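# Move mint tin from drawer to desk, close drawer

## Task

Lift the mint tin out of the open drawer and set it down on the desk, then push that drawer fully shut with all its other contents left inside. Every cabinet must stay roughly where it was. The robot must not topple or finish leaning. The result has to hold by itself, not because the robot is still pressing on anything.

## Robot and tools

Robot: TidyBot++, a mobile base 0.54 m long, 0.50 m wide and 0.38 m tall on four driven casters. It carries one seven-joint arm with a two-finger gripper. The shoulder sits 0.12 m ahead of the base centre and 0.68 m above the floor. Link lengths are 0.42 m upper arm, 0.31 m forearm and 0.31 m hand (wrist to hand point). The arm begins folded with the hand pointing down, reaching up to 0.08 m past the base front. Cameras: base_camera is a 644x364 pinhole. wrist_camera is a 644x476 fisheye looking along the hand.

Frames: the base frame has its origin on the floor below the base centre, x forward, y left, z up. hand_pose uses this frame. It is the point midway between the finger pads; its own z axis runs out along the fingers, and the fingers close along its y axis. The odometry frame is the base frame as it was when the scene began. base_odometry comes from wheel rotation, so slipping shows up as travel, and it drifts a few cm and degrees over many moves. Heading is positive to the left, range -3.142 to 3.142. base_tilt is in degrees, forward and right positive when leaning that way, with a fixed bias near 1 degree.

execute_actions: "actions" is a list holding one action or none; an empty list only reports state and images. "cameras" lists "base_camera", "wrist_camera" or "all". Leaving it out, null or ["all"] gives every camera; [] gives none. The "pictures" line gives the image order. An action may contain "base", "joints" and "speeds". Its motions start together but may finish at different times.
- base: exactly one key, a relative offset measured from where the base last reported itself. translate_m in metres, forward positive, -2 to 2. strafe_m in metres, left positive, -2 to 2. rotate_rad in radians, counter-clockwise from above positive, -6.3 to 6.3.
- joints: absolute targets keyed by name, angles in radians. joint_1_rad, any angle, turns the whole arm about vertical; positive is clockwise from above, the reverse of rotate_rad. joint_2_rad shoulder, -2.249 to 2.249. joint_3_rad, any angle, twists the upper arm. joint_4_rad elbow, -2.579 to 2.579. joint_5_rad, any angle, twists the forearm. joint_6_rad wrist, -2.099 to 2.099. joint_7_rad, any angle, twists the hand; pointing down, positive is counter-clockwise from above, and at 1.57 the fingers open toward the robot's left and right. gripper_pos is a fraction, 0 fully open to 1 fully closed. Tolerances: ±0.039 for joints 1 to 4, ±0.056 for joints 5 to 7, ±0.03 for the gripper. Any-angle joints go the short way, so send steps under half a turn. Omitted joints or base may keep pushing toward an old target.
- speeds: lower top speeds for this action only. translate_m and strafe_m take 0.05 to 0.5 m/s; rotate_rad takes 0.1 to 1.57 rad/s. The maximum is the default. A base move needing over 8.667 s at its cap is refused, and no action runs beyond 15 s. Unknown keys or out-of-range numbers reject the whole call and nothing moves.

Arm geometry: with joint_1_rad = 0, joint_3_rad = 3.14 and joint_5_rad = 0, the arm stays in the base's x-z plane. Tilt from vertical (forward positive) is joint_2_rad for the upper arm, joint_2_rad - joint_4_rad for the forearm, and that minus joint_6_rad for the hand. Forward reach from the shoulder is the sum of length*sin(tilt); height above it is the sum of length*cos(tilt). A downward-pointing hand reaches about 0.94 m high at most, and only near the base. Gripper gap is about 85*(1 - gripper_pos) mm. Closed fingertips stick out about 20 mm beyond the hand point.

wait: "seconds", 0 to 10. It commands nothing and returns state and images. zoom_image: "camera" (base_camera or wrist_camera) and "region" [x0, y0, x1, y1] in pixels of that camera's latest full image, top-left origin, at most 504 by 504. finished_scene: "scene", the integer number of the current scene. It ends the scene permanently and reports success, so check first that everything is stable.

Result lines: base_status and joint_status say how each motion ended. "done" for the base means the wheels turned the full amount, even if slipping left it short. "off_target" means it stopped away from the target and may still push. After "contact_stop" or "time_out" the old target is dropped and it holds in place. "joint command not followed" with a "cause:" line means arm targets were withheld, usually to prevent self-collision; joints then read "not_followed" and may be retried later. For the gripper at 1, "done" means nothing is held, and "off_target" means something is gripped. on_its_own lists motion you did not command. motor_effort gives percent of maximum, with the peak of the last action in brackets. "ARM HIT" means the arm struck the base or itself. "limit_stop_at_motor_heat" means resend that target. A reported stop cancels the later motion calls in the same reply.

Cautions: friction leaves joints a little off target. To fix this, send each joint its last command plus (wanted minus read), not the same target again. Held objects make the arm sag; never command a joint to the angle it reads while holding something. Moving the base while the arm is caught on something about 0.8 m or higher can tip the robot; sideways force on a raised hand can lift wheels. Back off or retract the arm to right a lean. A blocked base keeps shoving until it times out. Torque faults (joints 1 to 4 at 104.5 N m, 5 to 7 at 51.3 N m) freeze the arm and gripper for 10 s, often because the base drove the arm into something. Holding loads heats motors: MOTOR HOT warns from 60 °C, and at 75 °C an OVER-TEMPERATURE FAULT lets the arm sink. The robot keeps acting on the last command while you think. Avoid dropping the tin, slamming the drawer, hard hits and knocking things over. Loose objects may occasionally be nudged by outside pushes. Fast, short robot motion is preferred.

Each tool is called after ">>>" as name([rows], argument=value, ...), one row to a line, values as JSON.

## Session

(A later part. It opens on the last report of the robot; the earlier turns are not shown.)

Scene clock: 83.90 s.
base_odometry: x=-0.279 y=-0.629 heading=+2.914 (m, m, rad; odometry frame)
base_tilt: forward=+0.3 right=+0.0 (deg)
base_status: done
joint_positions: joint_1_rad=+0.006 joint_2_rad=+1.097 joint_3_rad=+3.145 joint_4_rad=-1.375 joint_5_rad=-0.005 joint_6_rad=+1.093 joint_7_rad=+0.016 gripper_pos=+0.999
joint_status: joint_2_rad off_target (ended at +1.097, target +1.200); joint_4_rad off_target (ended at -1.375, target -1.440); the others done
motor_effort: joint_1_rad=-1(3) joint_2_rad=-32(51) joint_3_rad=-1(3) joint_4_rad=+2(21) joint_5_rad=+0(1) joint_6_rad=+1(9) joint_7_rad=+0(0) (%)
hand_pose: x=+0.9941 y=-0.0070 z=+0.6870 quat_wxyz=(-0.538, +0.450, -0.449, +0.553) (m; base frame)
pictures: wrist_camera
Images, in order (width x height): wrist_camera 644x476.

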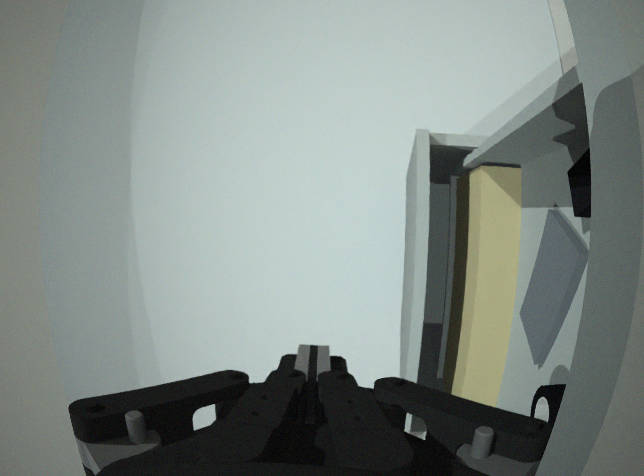

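>>> execute_actions([
  {"base":{"translate_m":-0.3},"joints":{"joint_2_rad":1.05,"joint_4_rad":-1.375}},
], cameras=[])

>>> execute_actions([
  {"joints":{"joint_2_rad":1.2,"joint_4_rad":-1.44,"joint_6_rad":1.07}},
])

Scene clock: 85.90 s.
base_odometry: x=+0.013 y=-0.697 heading=+2.913 (m, m, rad; odometry frame)
base_tilt: forward=+0.3 right=+0.0 (deg)
base_status: done
joint_positions: joint_1_rad=+0.003 joint_2_rad=+1.048 joint_3_rad=+3.143 joint_4_rad=-1.381 joint_5_rad=-0.005 joint_6_rad=+1.068 joint_7_rad=+0.016 gripper_pos=+0.999
joint_status: all done
motor_effort: joint_1_rad=+0(4) joint_2_rad=-52(63) joint_3_rad=+0(3) joint_4_rad=+17(18) joint_5_rad=+1(1) joint_6_rad=+9(15) joint_7_rad=+0(1) (%)
hand_pose: x=+0.9936 y=-0.0037 z=+0.7186 quat_wxyz=(-0.543, +0.446, -0.444, +0.556) (m; base frame)
pictures: none
No camera images: the call's "cameras" was empty. Leave "cameras" out to get every camera's image.

Scene clock: 87.43 s.
base_odometry: x=+0.013 y=-0.697 heading=+2.913 (m, m, rad; odometry frame)
base_tilt: forward=+0.3 right=+0.1 (deg)
base_status: not commanded
joint_positions: joint_1_rad=+0.003 joint_2_rad=+1.202 joint_3_rad=+3.143 joint_4_rad=-1.436 joint_5_rad=-0.005 joint_6_rad=+1.068 joint_7_rad=+0.016 gripper_pos=+0.999
joint_status: all done
motor_effort: joint_1_rad=+0(0) joint_2_rad=-51(56) joint_3_rad=-1(1) joint_4_rad=+14(15) joint_5_rad=-1(0) joint_6_rad=+9(10) joint_7_rad=+0(0) (%)
hand_pose: x=+0.9744 y=-0.0037 z=+0.5585 quat_wxyz=(-0.494, +0.502, -0.498, +0.506) (m; base frame)
pictures: base_camera, wrist_camera
Images, in order (width x height): base_camera 644x364, wrist_camera 644x476.

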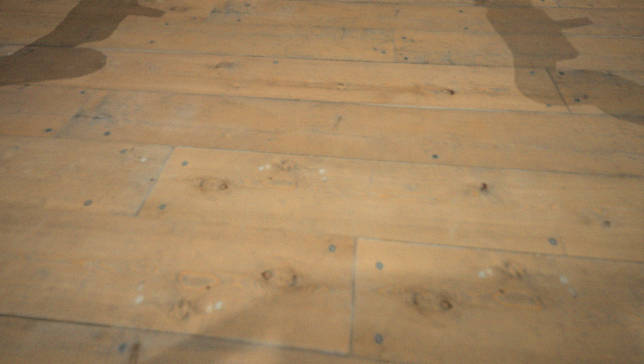

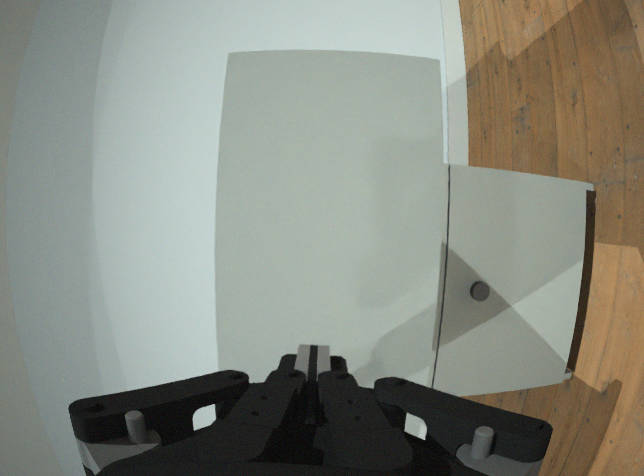

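Facing the drawer panel. Push slowly.

>>> execute_actions([
  {"base":{"translate_m":0.5},"speeds":{"translate_m":0.1}},
])

Scene clock: 93.17 s.
base_odometry: x=-0.474 y=-0.584 heading=+2.913 (m, m, rad; odometry frame)
base_tilt: forward=+0.3 right=+0.0 (deg)
base_status: done
joint_positions: joint_1_rad=+0.011 joint_2_rad=+1.193 joint_3_rad=+3.143 joint_4_rad=-1.468 joint_5_rad=-0.005 joint_6_rad=+1.088 joint_7_rad=+0.016 gripper_pos=+0.999
joint_status: not commanded
motor_effort: joint_1_rad=+1(4) joint_2_rad=-49(53) joint_3_rad=+0(3) joint_4_rad=+18(26) joint_5_rad=+0(3) joint_6_rad=+6(10) joint_7_rad=+0(0) (%)
hand_pose: x=+0.9667 y=-0.0106 z=+0.5575 quat_wxyz=(-0.491, +0.500, -0.501, +0.508) (m; base frame)
pictures: base_camera, wrist_camera
Images, in order (width x height): base_camera 644x364, wrist_camera 644x476.

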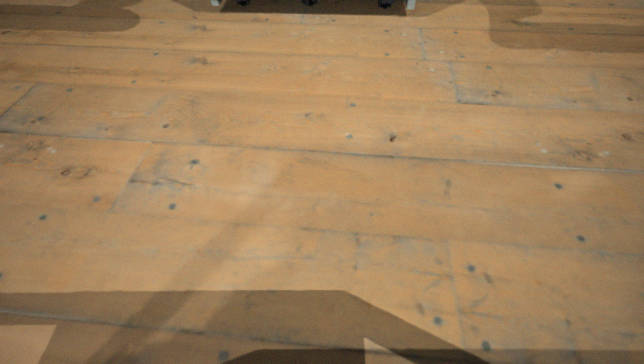

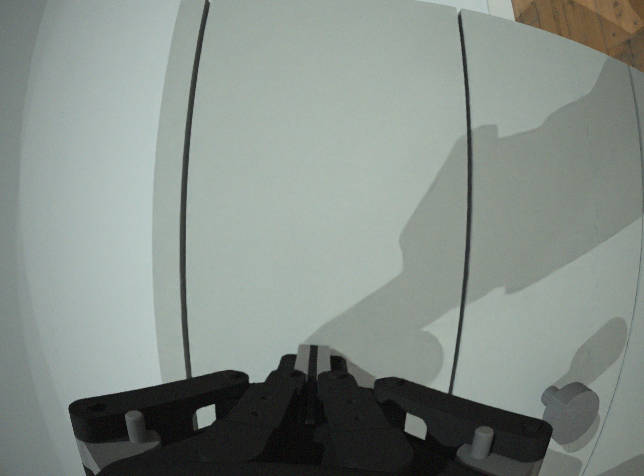

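>>> execute_actions([
  {"base":{"translate_m":-0.3},"joints":{"joint_7_rad":1.57,"joint_2_rad":0.3,"joint_4_rad":-1.5,"joint_6_rad":-0.6}},
], cameras=["wrist_camera"])

Scene clock: 95.83 s.
base_odometry: x=-0.181 y=-0.652 heading=+2.912 (m, m, rad; odometry frame)
base_tilt: forward=+0.3 right=+0.0 (deg)
base_status: done
joint_positions: joint_1_rad=+0.006 joint_2_rad=+0.299 joint_3_rad=+3.143 joint_4_rad=-1.483 joint_5_rad=-0.005 joint_6_rad=-0.569 joint_7_rad=+1.538 gripper_pos=+0.999
joint_status: all done
motor_effort: joint_1_rad=+1(2) joint_2_rad=-32(54) joint_3_rad=-1(1) joint_4_rad=+20(20) joint_5_rad=+0(0) joint_6_rad=+7(10) joint_7_rad=+0(1) (%)
hand_pose: x=+0.7715 y=-0.0030 z=+0.7991 quat_wxyz=(-0.007, +0.923, -0.020, +0.385) (m; base frame)
pictures: wrist_camera
Images, in order (width x height): wrist_camera 644x476.

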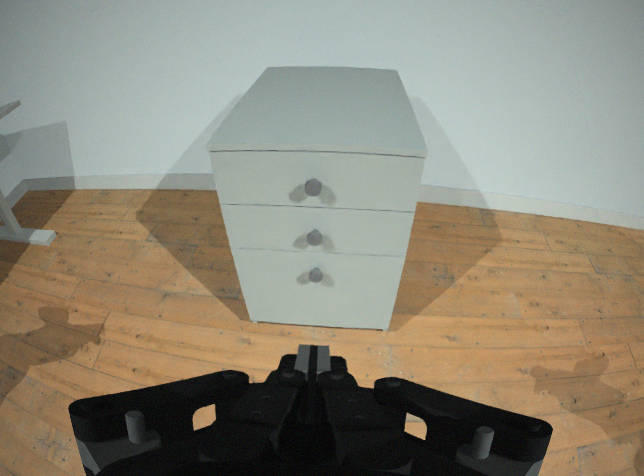

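Closed, cabinet against the wall.

>>> finished_scene(scene=1)

The scene is finished: the task was done.


## Next scene

The same job, from a new start.

>>> execute_actions([
  {"joints":{"joint_6_rad":0.3}},
], cameras=["wrist_camera"])

Scene clock: 1.47 s.
base_odometry: x=+0.000 y=+0.000 heading=+0.000 (m, m, rad; odometry frame)
base_tilt: forward=+0.4 right=+0.0 (deg)
base_status: not commanded
joint_positions: joint_1_rad=-0.016 joint_2_rad=-0.315 joint_3_rad=+3.154 joint_4_rad=-2.517 joint_5_rad=-0.003 joint_6_rad=+0.289 joint_7_rad=+1.573 gripper_pos=+0.000
joint_status: all done
motor_effort: joint_1_rad=+0(0) joint_2_rad=-7(7) joint_3_rad=+0(1) joint_4_rad=+19(19) joint_5_rad=+0(0) joint_6_rad=+8(8) joint_7_rad=+0(1) (%)
hand_pose: x=+0.5359 y=+0.0027 z=+0.7921 quat_wxyz=(-0.003, +0.817, +0.001, +0.576) (m; base frame)
pictures: wrist_camera
Images, in order (width x height): wrist_camera 644x476.

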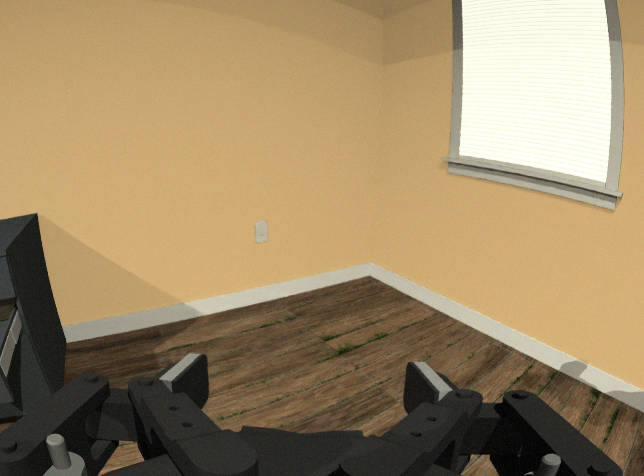

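>>> execute_actions([
  {"base":{"rotate_rad":1.0}},
], cameras=["wrist_camera"])

Scene clock: 3.53 s.
base_odometry: x=+0.000 y=+0.000 heading=+0.999 (m, m, rad; odometry frame)
base_tilt: forward=+0.3 right=+0.0 (deg)
base_status: done
joint_positions: joint_1_rad=-0.016 joint_2_rad=-0.315 joint_3_rad=+3.153 joint_4_rad=-2.517 joint_5_rad=-0.003 joint_6_rad=+0.289 joint_7_rad=+1.573 gripper_pos=+0.000
joint_status: not commanded
motor_effort: joint_1_rad=+0(2) joint_2_rad=-7(7) joint_3_rad=+0(2) joint_4_rad=+18(19) joint_5_rad=-1(0) joint_6_rad=+8(8) joint_7_rad=-1(0) (%)
hand_pose: x=+0.5359 y=+0.0029 z=+0.7921 quat_wxyz=(-0.003, +0.817, +0.001, +0.576) (m; base frame)
pictures: wrist_camera
Images, in order (width x height): wrist_camera 644x476.

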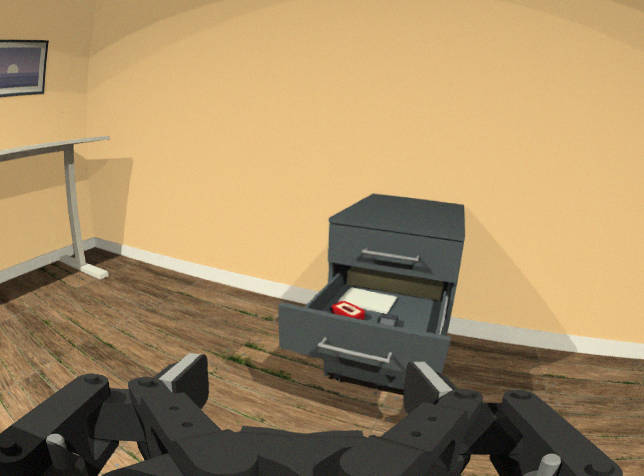

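>>> execute_actions([
  {"base":{"rotate_rad":-0.15},"joints":{"joint_6_rad":0.0}},
])

Scene clock: 4.60 s.
base_odometry: x=+0.000 y=+0.000 heading=+0.850 (m, m, rad; odometry frame)
base_tilt: forward=+0.4 right=+0.0 (deg)
base_status: done
joint_positions: joint_1_rad=-0.016 joint_2_rad=-0.315 joint_3_rad=+3.153 joint_4_rad=-2.521 joint_5_rad=-0.003 joint_6_rad=+0.012 joint_7_rad=+1.573 gripper_pos=+0.000
joint_status: all done
motor_effort: joint_1_rad=+1(1) joint_2_rad=-6(7) joint_3_rad=+0(2) joint_4_rad=+17(19) joint_5_rad=-1(1) joint_6_rad=+8(9) joint_7_rad=-1(1) (%)
hand_pose: x=+0.4944 y=+0.0032 z=+0.7134 quat_wxyz=(-0.003, +0.890, +0.001, +0.456) (m; base frame)
pictures: base_camera, wrist_camera
Images, in order (width x height): base_camera 644x364, wrist_camera 644x476.

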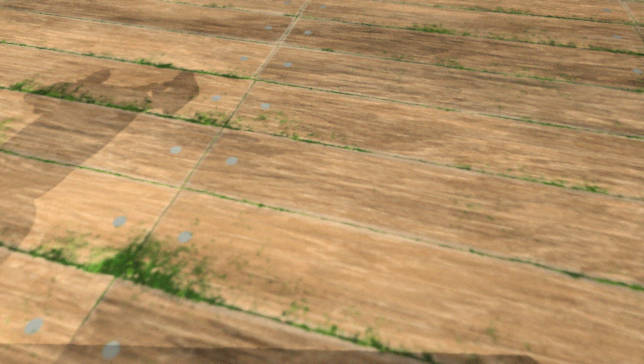

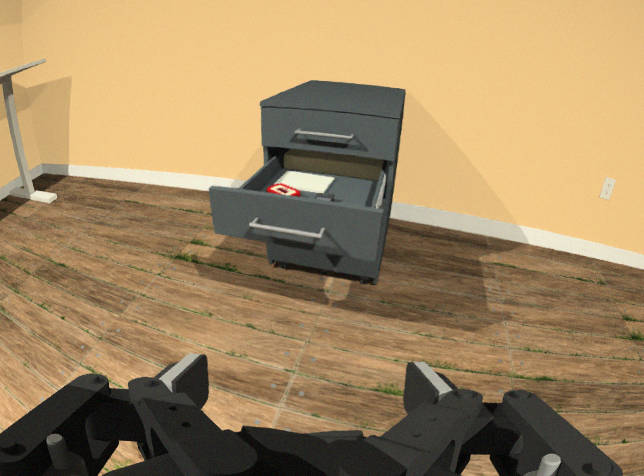

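>>> execute_actions([
  {"base":{"strafe_m":0.3}},
], cameras=[])

>>> execute_actions([
  {"base":{"rotate_rad":-0.25}},
], cameras=[])

>>> execute_actions([
  {"base":{"translate_m":0.4},"joints":{"joint_2_rad":0.0,"joint_4_rad":-2.0,"joint_6_rad":-0.6}},
])

Scene clock: 6.73 s.
base_odometry: x=-0.226 y=+0.198 heading=+0.851 (m, m, rad; odometry frame)
base_tilt: forward=+0.3 right=+0.0 (deg)
base_status: done
joint_positions: joint_1_rad=-0.016 joint_2_rad=-0.315 joint_3_rad=+3.153 joint_4_rad=-2.521 joint_5_rad=-0.003 joint_6_rad=+0.012 joint_7_rad=+1.573 gripper_pos=+0.000
joint_status: not commanded
motor_effort: joint_1_rad=+0(0) joint_2_rad=-6(6) joint_3_rad=+0(2) joint_4_rad=+18(17) joint_5_rad=+0(0) joint_6_rad=+7(8) joint_7_rad=-1(1) (%)
hand_pose: x=+0.4944 y=+0.0032 z=+0.7134 quat_wxyz=(-0.003, +0.890, +0.001, +0.456) (m; base frame)
pictures: none
No camera images: the call's "cameras" was empty. Leave "cameras" out to get every camera's image.

Scene clock: 7.83 s.
base_odometry: x=-0.226 y=+0.198 heading=+0.601 (m, m, rad; odometry frame)
base_tilt: forward=+0.3 right=+0.0 (deg)
base_status: done
joint_positions: joint_1_rad=-0.016 joint_2_rad=-0.315 joint_3_rad=+3.153 joint_4_rad=-2.521 joint_5_rad=-0.003 joint_6_rad=+0.012 joint_7_rad=+1.573 gripper_pos=+0.000
joint_status: not commanded
motor_effort: joint_1_rad=+0(1) joint_2_rad=-6(6) joint_3_rad=+0(2) joint_4_rad=+18(18) joint_5_rad=+0(0) joint_6_rad=+7(7) joint_7_rad=+0(1) (%)
hand_pose: x=+0.4944 y=+0.0032 z=+0.7134 quat_wxyz=(-0.003, +0.890, +0.001, +0.456) (m; base frame)
pictures: none
No camera images: the call's "cameras" was empty. Leave "cameras" out to get every camera's image.

Scene clock: 9.97 s.
base_odometry: x=+0.104 y=+0.424 heading=+0.601 (m, m, rad; odometry frame)
base_tilt: forward=+0.3 right=+0.0 (deg)
base_status: done
joint_positions: joint_1_rad=-0.016 joint_2_rad=-0.001 joint_3_rad=+3.153 joint_4_rad=-2.011 joint_5_rad=-0.003 joint_6_rad=-0.569 joint_7_rad=+1.573 gripper_pos=+0.000
joint_status: all done
motor_effort: joint_1_rad=+1(0) joint_2_rad=-19(21) joint_3_rad=+1(2) joint_4_rad=+18(19) joint_5_rad=-2(1) joint_6_rad=+5(8) joint_7_rad=+0(1) (%)
hand_pose: x=+0.5694 y=+0.0040 z=+0.7057 quat_wxyz=(-0.001, +0.961, +0.002, +0.278) (m; base frame)
pictures: base_camera, wrist_camera
Images, in order (width x height): base_camera 644x364, wrist_camera 644x476.

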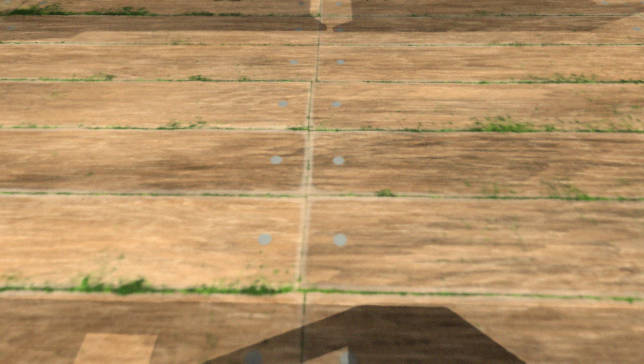

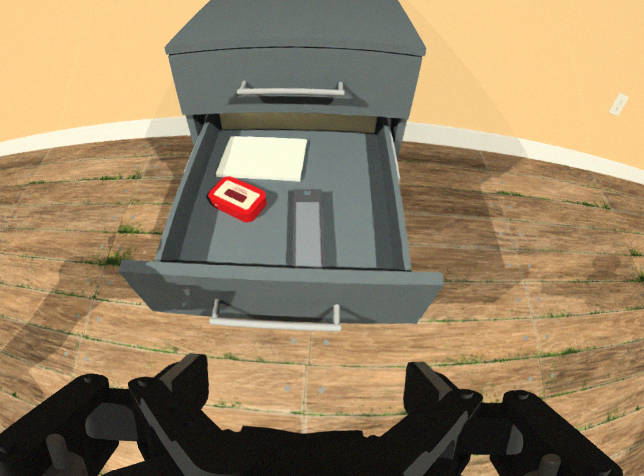

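>>> execute_actions([
  {"base":{"strafe_m":0.155}},
], cameras=[])

>>> execute_actions([
  {"base":{"translate_m":0.3},"joints":{"joint_2_rad":0.805,"joint_4_rad":-1.514,"joint_6_rad":-0.822}},
], cameras=["wrist_camera"])

Scene clock: 11.70 s.
base_odometry: x=+0.017 y=+0.552 heading=+0.601 (m, m, rad; odometry frame)
base_tilt: forward=+0.3 right=+0.1 (deg)
base_status: done
joint_positions: joint_1_rad=-0.017 joint_2_rad=-0.001 joint_3_rad=+3.152 joint_4_rad=-2.010 joint_5_rad=-0.003 joint_6_rad=-0.571 joint_7_rad=+1.573 gripper_pos=+0.000
joint_status: not commanded
motor_effort: joint_1_rad=+1(2) joint_2_rad=-19(20) joint_3_rad=-1(2) joint_4_rad=+18(19) joint_5_rad=+0(2) joint_6_rad=+5(5) joint_7_rad=+0(0) (%)
hand_pose: x=+0.5690 y=+0.0050 z=+0.7055 quat_wxyz=(-0.002, +0.961, +0.004, +0.277) (m; base frame)
pictures: none
No camera images: the call's "cameras" was empty. Leave "cameras" out to get every camera's image.

Scene clock: 13.77 s.
base_odometry: x=+0.264 y=+0.722 heading=+0.601 (m, m, rad; odometry frame)
base_tilt: forward=+0.3 right=+0.1 (deg)
base_status: done
joint_positions: joint_1_rad=-0.017 joint_2_rad=+0.799 joint_3_rad=+3.152 joint_4_rad=-1.530 joint_5_rad=-0.003 joint_6_rad=-0.791 joint_7_rad=+1.573 gripper_pos=+0.000
joint_status: all done
motor_effort: joint_1_rad=+1(1) joint_2_rad=-42(44) joint_3_rad=+0(0) joint_4_rad=+12(20) joint_5_rad=+0(1) joint_6_rad=+1(7) joint_7_rad=+0(0) (%)
hand_pose: x=+0.6555 y=+0.0057 z=+0.4476 quat_wxyz=(+0.003, +1.000, +0.005, +0.011) (m; base frame)
pictures: wrist_camera
Images, in order (width x height): wrist_camera 644x476.

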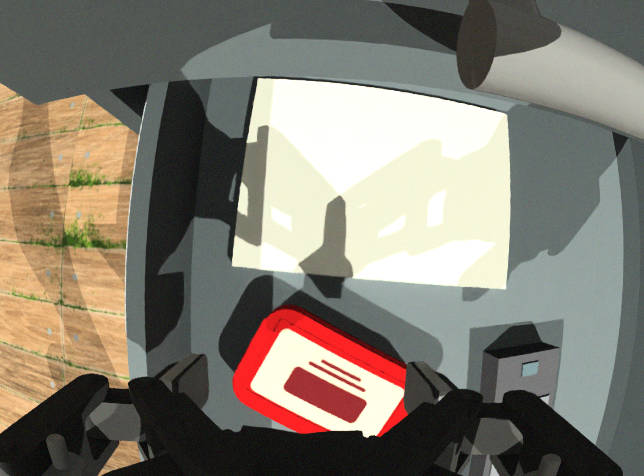

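>>> execute_actions([
  {"joints":{"joint_7_rad":2.70}},
], cameras=[])

>>> execute_actions([
  {"joints":{"joint_2_rad":0.965,"joint_4_rad":-1.505,"joint_6_rad":-0.69}},
], cameras=["wrist_camera"])

Scene clock: 18.33 s.
base_odometry: x=+0.264 y=+0.722 heading=+0.601 (m, m, rad; odometry frame)
base_tilt: forward=+0.3 right=+0.1 (deg)
base_status: not commanded
joint_positions: joint_1_rad=-0.017 joint_2_rad=+0.799 joint_3_rad=+3.152 joint_4_rad=-1.530 joint_5_rad=-0.003 joint_6_rad=-0.791 joint_7_rad=+2.682 gripper_pos=+0.000
joint_status: all done
motor_effort: joint_1_rad=+0(0) joint_2_rad=-42(42) joint_3_rad=-1(0) joint_4_rad=+12(13) joint_5_rad=-1(1) joint_6_rad=+1(1) joint_7_rad=-1(1) (%)
hand_pose: x=+0.6555 y=+0.0057 z=+0.4476 quat_wxyz=(+0.008, +0.847, +0.531, +0.008) (m; base frame)
pictures: none
No camera images: the call's "cameras" was empty. Leave "cameras" out to get every camera's image.

Scene clock: 19.43 s.
base_odometry: x=+0.264 y=+0.722 heading=+0.601 (m, m, rad; odometry frame)
base_tilt: forward=+0.3 right=+0.0 (deg)
base_status: not commanded
joint_positions: joint_1_rad=-0.017 joint_2_rad=+0.909 joint_3_rad=+3.152 joint_4_rad=-1.510 joint_5_rad=-0.003 joint_6_rad=-0.730 joint_7_rad=+2.682 gripper_pos=+0.000
joint_status: joint_2_rad off_target (ended at +0.909, target +0.965); the others done
motor_effort: joint_1_rad=+1(2) joint_2_rad=-35(45) joint_3_rad=+0(2) joint_4_rad=+10(13) joint_5_rad=+0(2) joint_6_rad=+4(6) joint_7_rad=-1(0) (%)
hand_pose: x=+0.6563 y=+0.0055 z=+0.3930 quat_wxyz=(+0.001, +0.847, +0.531, -0.005) (m; base frame)
pictures: wrist_camera
Images, in order (width x height): wrist_camera 644x476.

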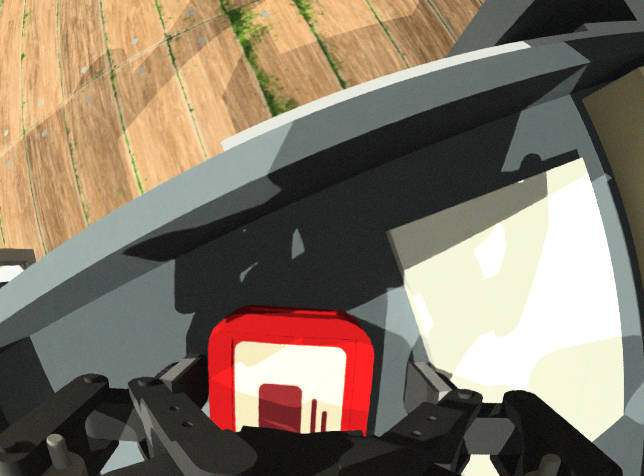

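Tin between fingers. Close and lift.

>>> execute_actions([
  {"joints":{"gripper_pos":1}},
], cameras=[])

>>> execute_actions([
  {"joints":{"joint_2_rad":0.4,"joint_4_rad":-1.6,"joint_6_rad":-1.14}},
], cameras=["wrist_camera"])

Scene clock: 20.77 s.
base_odometry: x=+0.264 y=+0.722 heading=+0.601 (m, m, rad; odometry frame)
base_tilt: forward=+0.3 right=+0.0 (deg)
base_status: not commanded
joint_positions: joint_1_rad=-0.020 joint_2_rad=+0.896 joint_3_rad=+3.145 joint_4_rad=-1.500 joint_5_rad=-0.003 joint_6_rad=-0.728 joint_7_rad=+2.682 gripper_pos=+0.361
joint_status: gripper_pos off_target (ended at +0.361, target +1.000)
motor_effort: joint_1_rad=+2(3) joint_2_rad=-30(37) joint_3_rad=+2(3) joint_4_rad=+8(12) joint_5_rad=+1(3) joint_6_rad=+4(8) joint_7_rad=-1(0) (%)
hand_pose: x=+0.6658 y=+0.0112 z=+0.4021 quat_wxyz=(+0.005, +0.845, +0.534, +0.007) (m; base frame)
pictures: none
No camera images: the call's "cameras" was empty. Leave "cameras" out to get every camera's image.

Scene clock: 22.57 s.
base_odometry: x=+0.264 y=+0.722 heading=+0.601 (m, m, rad; odometry frame)
base_tilt: forward=+0.3 right=+0.0 (deg)
base_status: not commanded
joint_positions: joint_1_rad=-0.020 joint_2_rad=+0.406 joint_3_rad=+3.147 joint_4_rad=-1.589 joint_5_rad=-0.003 joint_6_rad=-1.112 joint_7_rad=+2.682 gripper_pos=+0.361
joint_status: all done
motor_effort: joint_1_rad=+0(2) joint_2_rad=-33(49) joint_3_rad=+0(2) joint_4_rad=+16(17) joint_5_rad=+0(1) joint_6_rad=+1(4) joint_7_rad=-1(0) (%)
hand_pose: x=+0.5825 y=+0.0093 z=+0.6278 quat_wxyz=(+0.009, +0.846, +0.533, +0.015) (m; base frame)
pictures: wrist_camera
Images, in order (width x height): wrist_camera 644x476.

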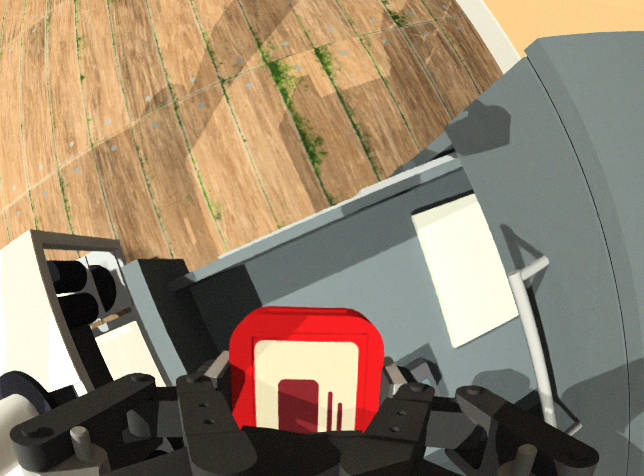

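>>> execute_actions([
  {"base":{"strafe_m":0.6},"joints":{"joint_1_rad":-1.57,"joint_2_rad":0.7,"joint_4_rad":-0.5,"joint_6_rad":-1.13,"joint_7_rad":3.14}},
], cameras=["wrist_camera"])

Scene clock: 25.53 s.
base_odometry: x=-0.075 y=+1.217 heading=+0.600 (m, m, rad; odometry frame)
base_tilt: forward=+0.2 right=+0.1 (deg)
base_status: done
joint_positions: joint_1_rad=-1.570 joint_2_rad=+0.692 joint_3_rad=+3.151 joint_4_rad=-0.517 joint_5_rad=-0.003 joint_6_rad=-1.113 joint_7_rad=+3.103 gripper_pos=+0.361
joint_status: all done
motor_effort: joint_1_rad=+1(4) joint_2_rad=-47(49) joint_3_rad=+0(3) joint_4_rad=+20(20) joint_5_rad=+0(2) joint_6_rad=+7(7) joint_7_rad=+0(1) (%)
hand_pose: x=+0.1220 y=+0.7900 z=+0.9046 quat_wxyz=(-0.005, +0.020, +0.917, +0.398) (m; base frame)
pictures: wrist_camera
Images, in order (width x height): wrist_camera 644x476.

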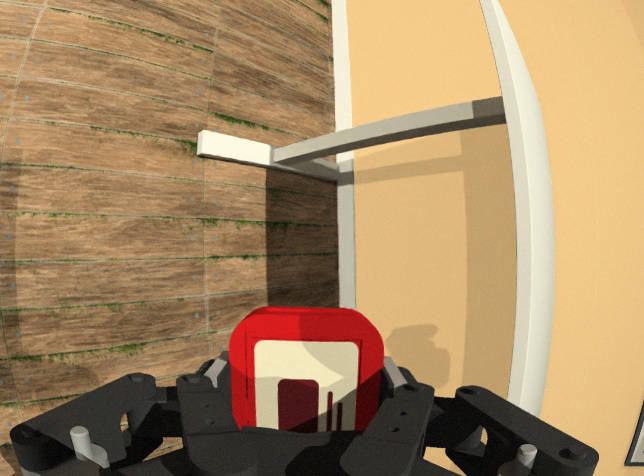

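>>> execute_actions([
  {"base":{"strafe_m":0.45}},
], cameras=["wrist_camera"])

Scene clock: 28.70 s.
base_odometry: x=-0.329 y=+1.588 heading=+0.600 (m, m, rad; odometry frame)
base_tilt: forward=+0.4 right=+0.1 (deg)
base_status: done
joint_positions: joint_1_rad=-1.570 joint_2_rad=+0.653 joint_3_rad=+3.151 joint_4_rad=-0.556 joint_5_rad=-0.003 joint_6_rad=-1.279 joint_7_rad=+3.106 gripper_pos=+0.366
joint_status: not commanded
motor_effort: joint_1_rad=+0(2) joint_2_rad=-35(50) joint_3_rad=+0(2) joint_4_rad=+29(34) joint_5_rad=-1(2) joint_6_rad=+30(35) joint_7_rad=-1(1) (%)
hand_pose: x=+0.1220 y=+0.7392 z=+0.8799 quat_wxyz=(-0.003, +0.020, +0.947, +0.321) (m; base frame)
pictures: wrist_camera
Images, in order (width x height): wrist_camera 644x476.

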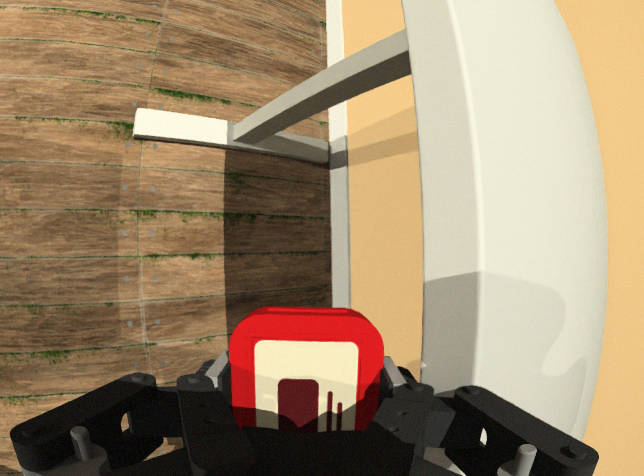

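>>> execute_actions([
  {"base":{"strafe_m":-0.15},"joints":{"joint_2_rad":0.4,"joint_4_rad":-0.6,"joint_6_rad":-0.9}},
], cameras=[])

>>> execute_actions([
  {"base":{"strafe_m":0.35}},
], cameras=["wrist_camera"])

Scene clock: 30.87 s.
base_odometry: x=-0.244 y=+1.464 heading=+0.601 (m, m, rad; odometry frame)
base_tilt: forward=+0.3 right=+0.0 (deg)
base_status: done
joint_positions: joint_1_rad=-1.570 joint_2_rad=+0.412 joint_3_rad=+3.151 joint_4_rad=-0.598 joint_5_rad=-0.003 joint_6_rad=-0.927 joint_7_rad=+3.106 gripper_pos=+0.366
joint_status: all done
motor_effort: joint_1_rad=+1(2) joint_2_rad=-36(61) joint_3_rad=+0(1) joint_4_rad=+19(28) joint_5_rad=+0(3) joint_6_rad=+9(30) joint_7_rad=-1(1) (%)
hand_pose: x=+0.1223 y=+0.7254 z=+1.1229 quat_wxyz=(-0.007, +0.018, +0.824, +0.566) (m; base frame)
pictures: none
No camera images: the call's "cameras" was empty. Leave "cameras" out to get every camera's image.

Scene clock: 32.93 s.
base_odometry: x=-0.442 y=+1.753 heading=+0.601 (m, m, rad; odometry frame)
base_tilt: forward=+0.4 right=+0.1 (deg)
base_status: done
joint_positions: joint_1_rad=-1.570 joint_2_rad=+0.414 joint_3_rad=+3.151 joint_4_rad=-0.599 joint_5_rad=-0.003 joint_6_rad=-0.927 joint_7_rad=+3.106 gripper_pos=+0.366
joint_status: not commanded
motor_effort: joint_1_rad=+0(2) joint_2_rad=-36(41) joint_3_rad=-1(1) joint_4_rad=+19(21) joint_5_rad=-1(1) joint_6_rad=+9(10) joint_7_rad=-1(0) (%)
hand_pose: x=+0.1222 y=+0.7262 z=+1.1214 quat_wxyz=(-0.007, +0.018, +0.825, +0.565) (m; base frame)
pictures: wrist_camera
Images, in order (width x height): wrist_camera 644x476.

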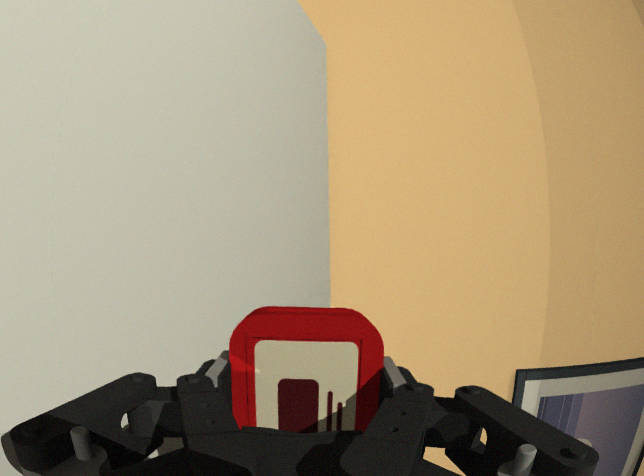

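>>> execute_actions([
  {"base":{"strafe_m":0.1},"joints":{"joint_2_rad":0.5,"joint_6_rad":-1.2}},
], cameras=["wrist_camera"])

Scene clock: 34.33 s.
base_odometry: x=-0.498 y=+1.835 heading=+0.601 (m, m, rad; odometry frame)
base_tilt: forward=+0.4 right=+0.0 (deg)
base_status: done
joint_positions: joint_1_rad=-1.570 joint_2_rad=+0.516 joint_3_rad=+3.151 joint_4_rad=-0.599 joint_5_rad=-0.003 joint_6_rad=-1.178 joint_7_rad=+3.106 gripper_pos=+0.366
joint_status: all done
motor_effort: joint_1_rad=+0(1) joint_2_rad=-42(48) joint_3_rad=+0(1) joint_4_rad=+20(21) joint_5_rad=-1(0) joint_6_rad=+7(10) joint_7_rad=-1(1) (%)
hand_pose: x=+0.1221 y=+0.7235 z=+0.9801 quat_wxyz=(-0.005, +0.020, +0.911, +0.411) (m; base frame)
pictures: wrist_camera
Images, in order (width x height): wrist_camera 644x476.

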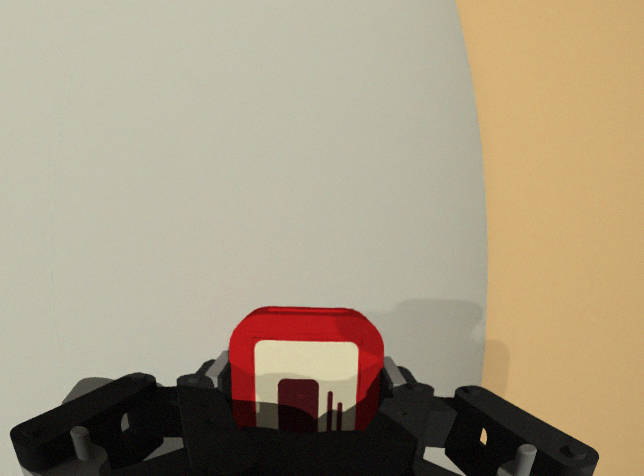

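Shadow close; release.

>>> execute_actions([
  {"joints":{"gripper_pos":0}},
], cameras=[])

>>> execute_actions([
  {"joints":{"joint_2_rad":0.35}},
], cameras=["wrist_camera"])

Scene clock: 35.60 s.
base_odometry: x=-0.498 y=+1.835 heading=+0.601 (m, m, rad; odometry frame)
base_tilt: forward=+0.3 right=+0.0 (deg)
base_status: not commanded
joint_positions: joint_1_rad=-1.570 joint_2_rad=+0.508 joint_3_rad=+3.151 joint_4_rad=-0.599 joint_5_rad=-0.003 joint_6_rad=-1.178 joint_7_rad=+3.106 gripper_pos=+0.000
joint_status: all done
motor_effort: joint_1_rad=+0(0) joint_2_rad=-39(41) joint_3_rad=-1(1) joint_4_rad=+19(20) joint_5_rad=-1(1) joint_6_rad=+7(7) joint_7_rad=-1(1) (%)
hand_pose: x=+0.1221 y=+0.7212 z=+0.9860 quat_wxyz=(-0.005, +0.020, +0.910, +0.415) (m; base frame)
pictures: none
No camera images: the call's "cameras" was empty. Leave "cameras" out to get every camera's image.

Scene clock: 37.07 s.
base_odometry: x=-0.498 y=+1.835 heading=+0.601 (m, m, rad; odometry frame)
base_tilt: forward=+0.3 right=+0.0 (deg)
base_status: not commanded
joint_positions: joint_1_rad=-1.570 joint_2_rad=+0.344 joint_3_rad=+3.151 joint_4_rad=-0.599 joint_5_rad=-0.003 joint_6_rad=-1.178 joint_7_rad=+3.106 gripper_pos=+0.000
joint_status: all done
motor_effort: joint_1_rad=+0(0) joint_2_rad=-32(42) joint_3_rad=+0(1) joint_4_rad=+18(20) joint_5_rad=-1(0) joint_6_rad=+8(8) joint_7_rad=+0(0) (%)
hand_pose: x=+0.1220 y=+0.6616 z=+1.1001 quat_wxyz=(-0.006, +0.019, +0.872, +0.489) (m; base frame)
pictures: wrist_camera
Images, in order (width x height): wrist_camera 644x476.

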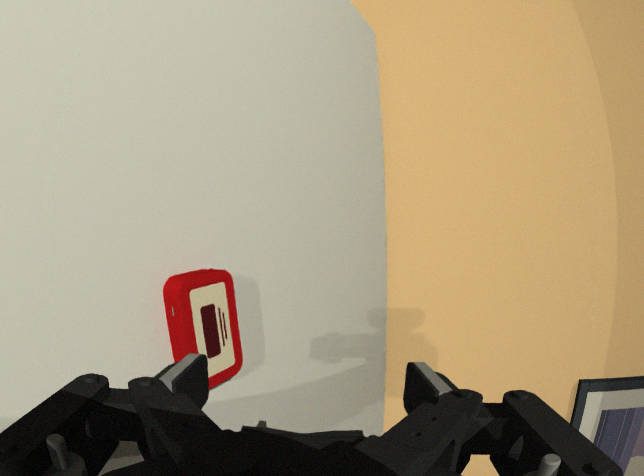

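>>> execute_actions([
  {"base":{"strafe_m":-1.45},"joints":{"joint_1_rad":0,"joint_2_rad":0.0,"joint_4_rad":-1.5,"joint_6_rad":-0.5,"gripper_pos":1}},
], cameras=[])

>>> execute_actions([
  {"base":{"translate_m":-0.75}},
], cameras=[])

>>> execute_actions([
  {"joints":{"joint_2_rad":1.9,"joint_4_rad":-0.307,"joint_6_rad":0.637}},
], cameras=["wrist_camera"])

Scene clock: 41.90 s.
base_odometry: x=+0.322 y=+0.639 heading=+0.601 (m, m, rad; odometry frame)
base_tilt: forward=+0.4 right=+0.0 (deg)
base_status: done
joint_positions: joint_1_rad=-0.004 joint_2_rad=+0.017 joint_3_rad=+3.158 joint_4_rad=-1.486 joint_5_rad=-0.003 joint_6_rad=-0.531 joint_7_rad=+3.106 gripper_pos=+0.999
joint_status: all done
motor_effort: joint_1_rad=+0(2) joint_2_rad=-23(37) joint_3_rad=-1(3) joint_4_rad=+21(20) joint_5_rad=-1(0) joint_6_rad=+8(8) joint_7_rad=+0(0) (%)
hand_pose: x=+0.7183 y=-0.0053 z=+0.9849 quat_wxyz=(+0.367, +0.616, +0.586, +0.377) (m; base frame)
pictures: none
No camera images: the call's "cameras" was empty. Leave "cameras" out to get every camera's image.

Scene clock: 44.73 s.
base_odometry: x=-0.297 y=+0.215 heading=+0.601 (m, m, rad; odometry frame)
base_tilt: forward=+0.3 right=+0.1 (deg)
base_status: done
joint_positions: joint_1_rad=-0.004 joint_2_rad=+0.002 joint_3_rad=+3.158 joint_4_rad=-1.489 joint_5_rad=-0.003 joint_6_rad=-0.527 joint_7_rad=+3.106 gripper_pos=+0.999
joint_status: not commanded
motor_effort: joint_1_rad=+0(1) joint_2_rad=-21(27) joint_3_rad=+0(2) joint_4_rad=+20(22) joint_5_rad=+0(1) joint_6_rad=+8(9) joint_7_rad=-1(0) (%)
hand_pose: x=+0.7142 y=-0.0053 z=+0.9932 quat_wxyz=(+0.371, +0.613, +0.583, +0.382) (m; base frame)
pictures: none
No camera images: the call's "cameras" was empty. Leave "cameras" out to get every camera's image.

Scene clock: 47.77 s.
base_odometry: x=-0.297 y=+0.215 heading=+0.601 (m, m, rad; odometry frame)
base_tilt: forward=+0.3 right=+0.0 (deg)
base_status: not commanded
joint_positions: joint_1_rad=-0.004 joint_2_rad=+1.892 joint_3_rad=+3.158 joint_4_rad=-0.323 joint_5_rad=-0.003 joint_6_rad=+0.606 joint_7_rad=+3.106 gripper_pos=+0.999
joint_status: all done
motor_effort: joint_1_rad=+0(0) joint_2_rad=-57(67) joint_3_rad=-1(1) joint_4_rad=+18(22) joint_5_rad=-1(1) joint_6_rad=+9(10) joint_7_rad=-1(1) (%)
hand_pose: x=+1.0805 y=+0.0045 z=+0.3479 quat_wxyz=(+0.483, +0.514, +0.505, +0.498) (m; base frame)
pictures: wrist_camera
Images, in order (width x height): wrist_camera 644x476.

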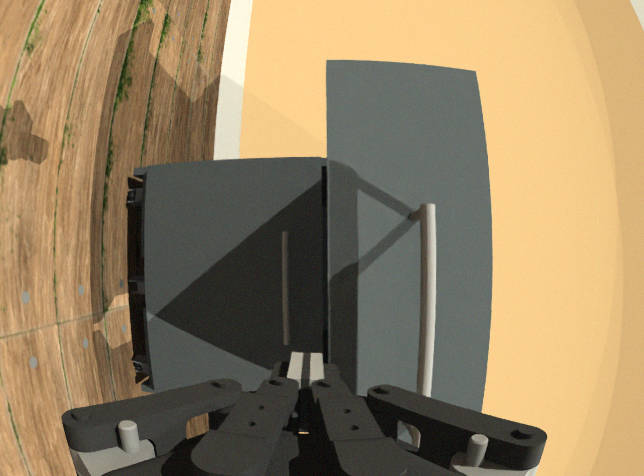

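>>> execute_actions([
  {"joints":{"joint_2_rad":1.8,"joint_4_rad":-0.294,"joint_6_rad":0.524}},
], cameras=["wrist_camera"])

Scene clock: 49.43 s.
base_odometry: x=-0.297 y=+0.215 heading=+0.601 (m, m, rad; odometry frame)
base_tilt: forward=+0.4 right=+0.0 (deg)
base_status: not commanded
joint_positions: joint_1_rad=-0.004 joint_2_rad=+1.796 joint_3_rad=+3.158 joint_4_rad=-0.300 joint_5_rad=-0.003 joint_6_rad=+0.554 joint_7_rad=+3.106 gripper_pos=+0.999
joint_status: all done
motor_effort: joint_1_rad=+0(1) joint_2_rad=-60(62) joint_3_rad=-1(1) joint_4_rad=+20(21) joint_5_rad=+0(0) joint_6_rad=+9(9) joint_7_rad=-1(1) (%)
hand_pose: x=+1.1124 y=+0.0046 z=+0.4394 quat_wxyz=(+0.500, +0.497, +0.489, +0.515) (m; base frame)
pictures: wrist_camera
Images, in order (width x height): wrist_camera 644x476.

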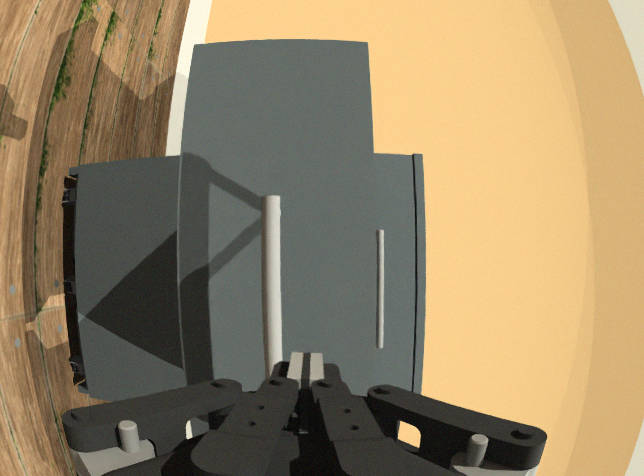

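About at handle height. Push slowly.

>>> execute_actions([
  {"base":{"translate_m":0.45},"speeds":{"translate_m":0.1}},
], cameras=["wrist_camera"])

Scene clock: 58.30 s.
base_odometry: x=+0.069 y=+0.467 heading=+0.580 (m, m, rad; odometry frame)
base_tilt: forward=+0.3 right=+0.0 (deg)
base_status: translate_m time_out (by the wheels' count: +0.445 of +0.450)
joint_positions: joint_1_rad=+0.052 joint_2_rad=+1.835 joint_3_rad=+3.158 joint_4_rad=-0.309 joint_5_rad=-0.009 joint_6_rad=+0.703 joint_7_rad=+3.110 gripper_pos=+0.999
joint_status: not commanded
motor_effort: joint_1_rad=-8(14) joint_2_rad=-65(73) joint_3_rad=-1(1) joint_4_rad=+20(29) joint_5_rad=+1(4) joint_6_rad=-22(25) joint_7_rad=-2(2) (%)
hand_pose: x=+1.0966 y=-0.0512 z=+0.4419 quat_wxyz=(+0.539, +0.484, +0.448, +0.524) (m; base frame)
pictures: wrist_camera
Images, in order (width x height): wrist_camera 644x476.

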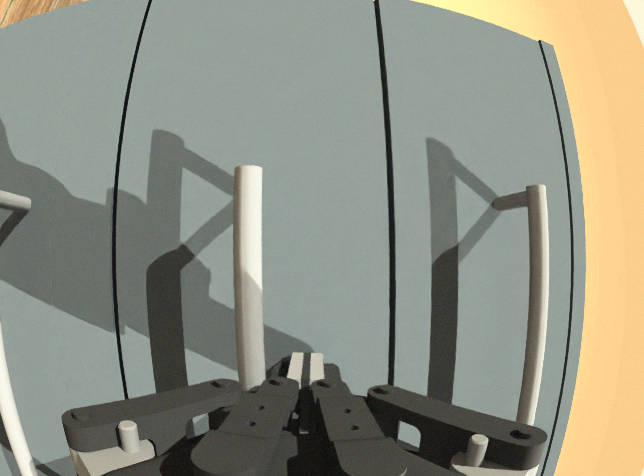

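Closed. Back off.

>>> execute_actions([
  {"base":{"translate_m":-0.2}},
], cameras=[])

>>> finished_scene(scene=2)

Scene clock: 60.07 s.
base_odometry: x=-0.098 y=+0.358 heading=+0.581 (m, m, rad; odometry frame)
base_tilt: forward=+0.3 right=+0.1 (deg)
base_status: done
joint_positions: joint_1_rad=-0.004 joint_2_rad=+1.793 joint_3_rad=+3.158 joint_4_rad=-0.299 joint_5_rad=-0.010 joint_6_rad=+0.552 joint_7_rad=+3.110 gripper_pos=+0.999
joint_status: not commanded
motor_effort: joint_1_rad=+0(14) joint_2_rad=-59(62) joint_3_rad=-1(0) joint_4_rad=+19(21) joint_5_rad=-1(5) joint_6_rad=+9(22) joint_7_rad=+0(1) (%)
hand_pose: x=+1.1133 y=+0.0032 z=+0.4425 quat_wxyz=(+0.501, +0.498, +0.487, +0.515) (m; base frame)
pictures: none
No camera images: the call's "cameras" was empty. Leave "cameras" out to get every camera's image.

The scene is finished: the task was done.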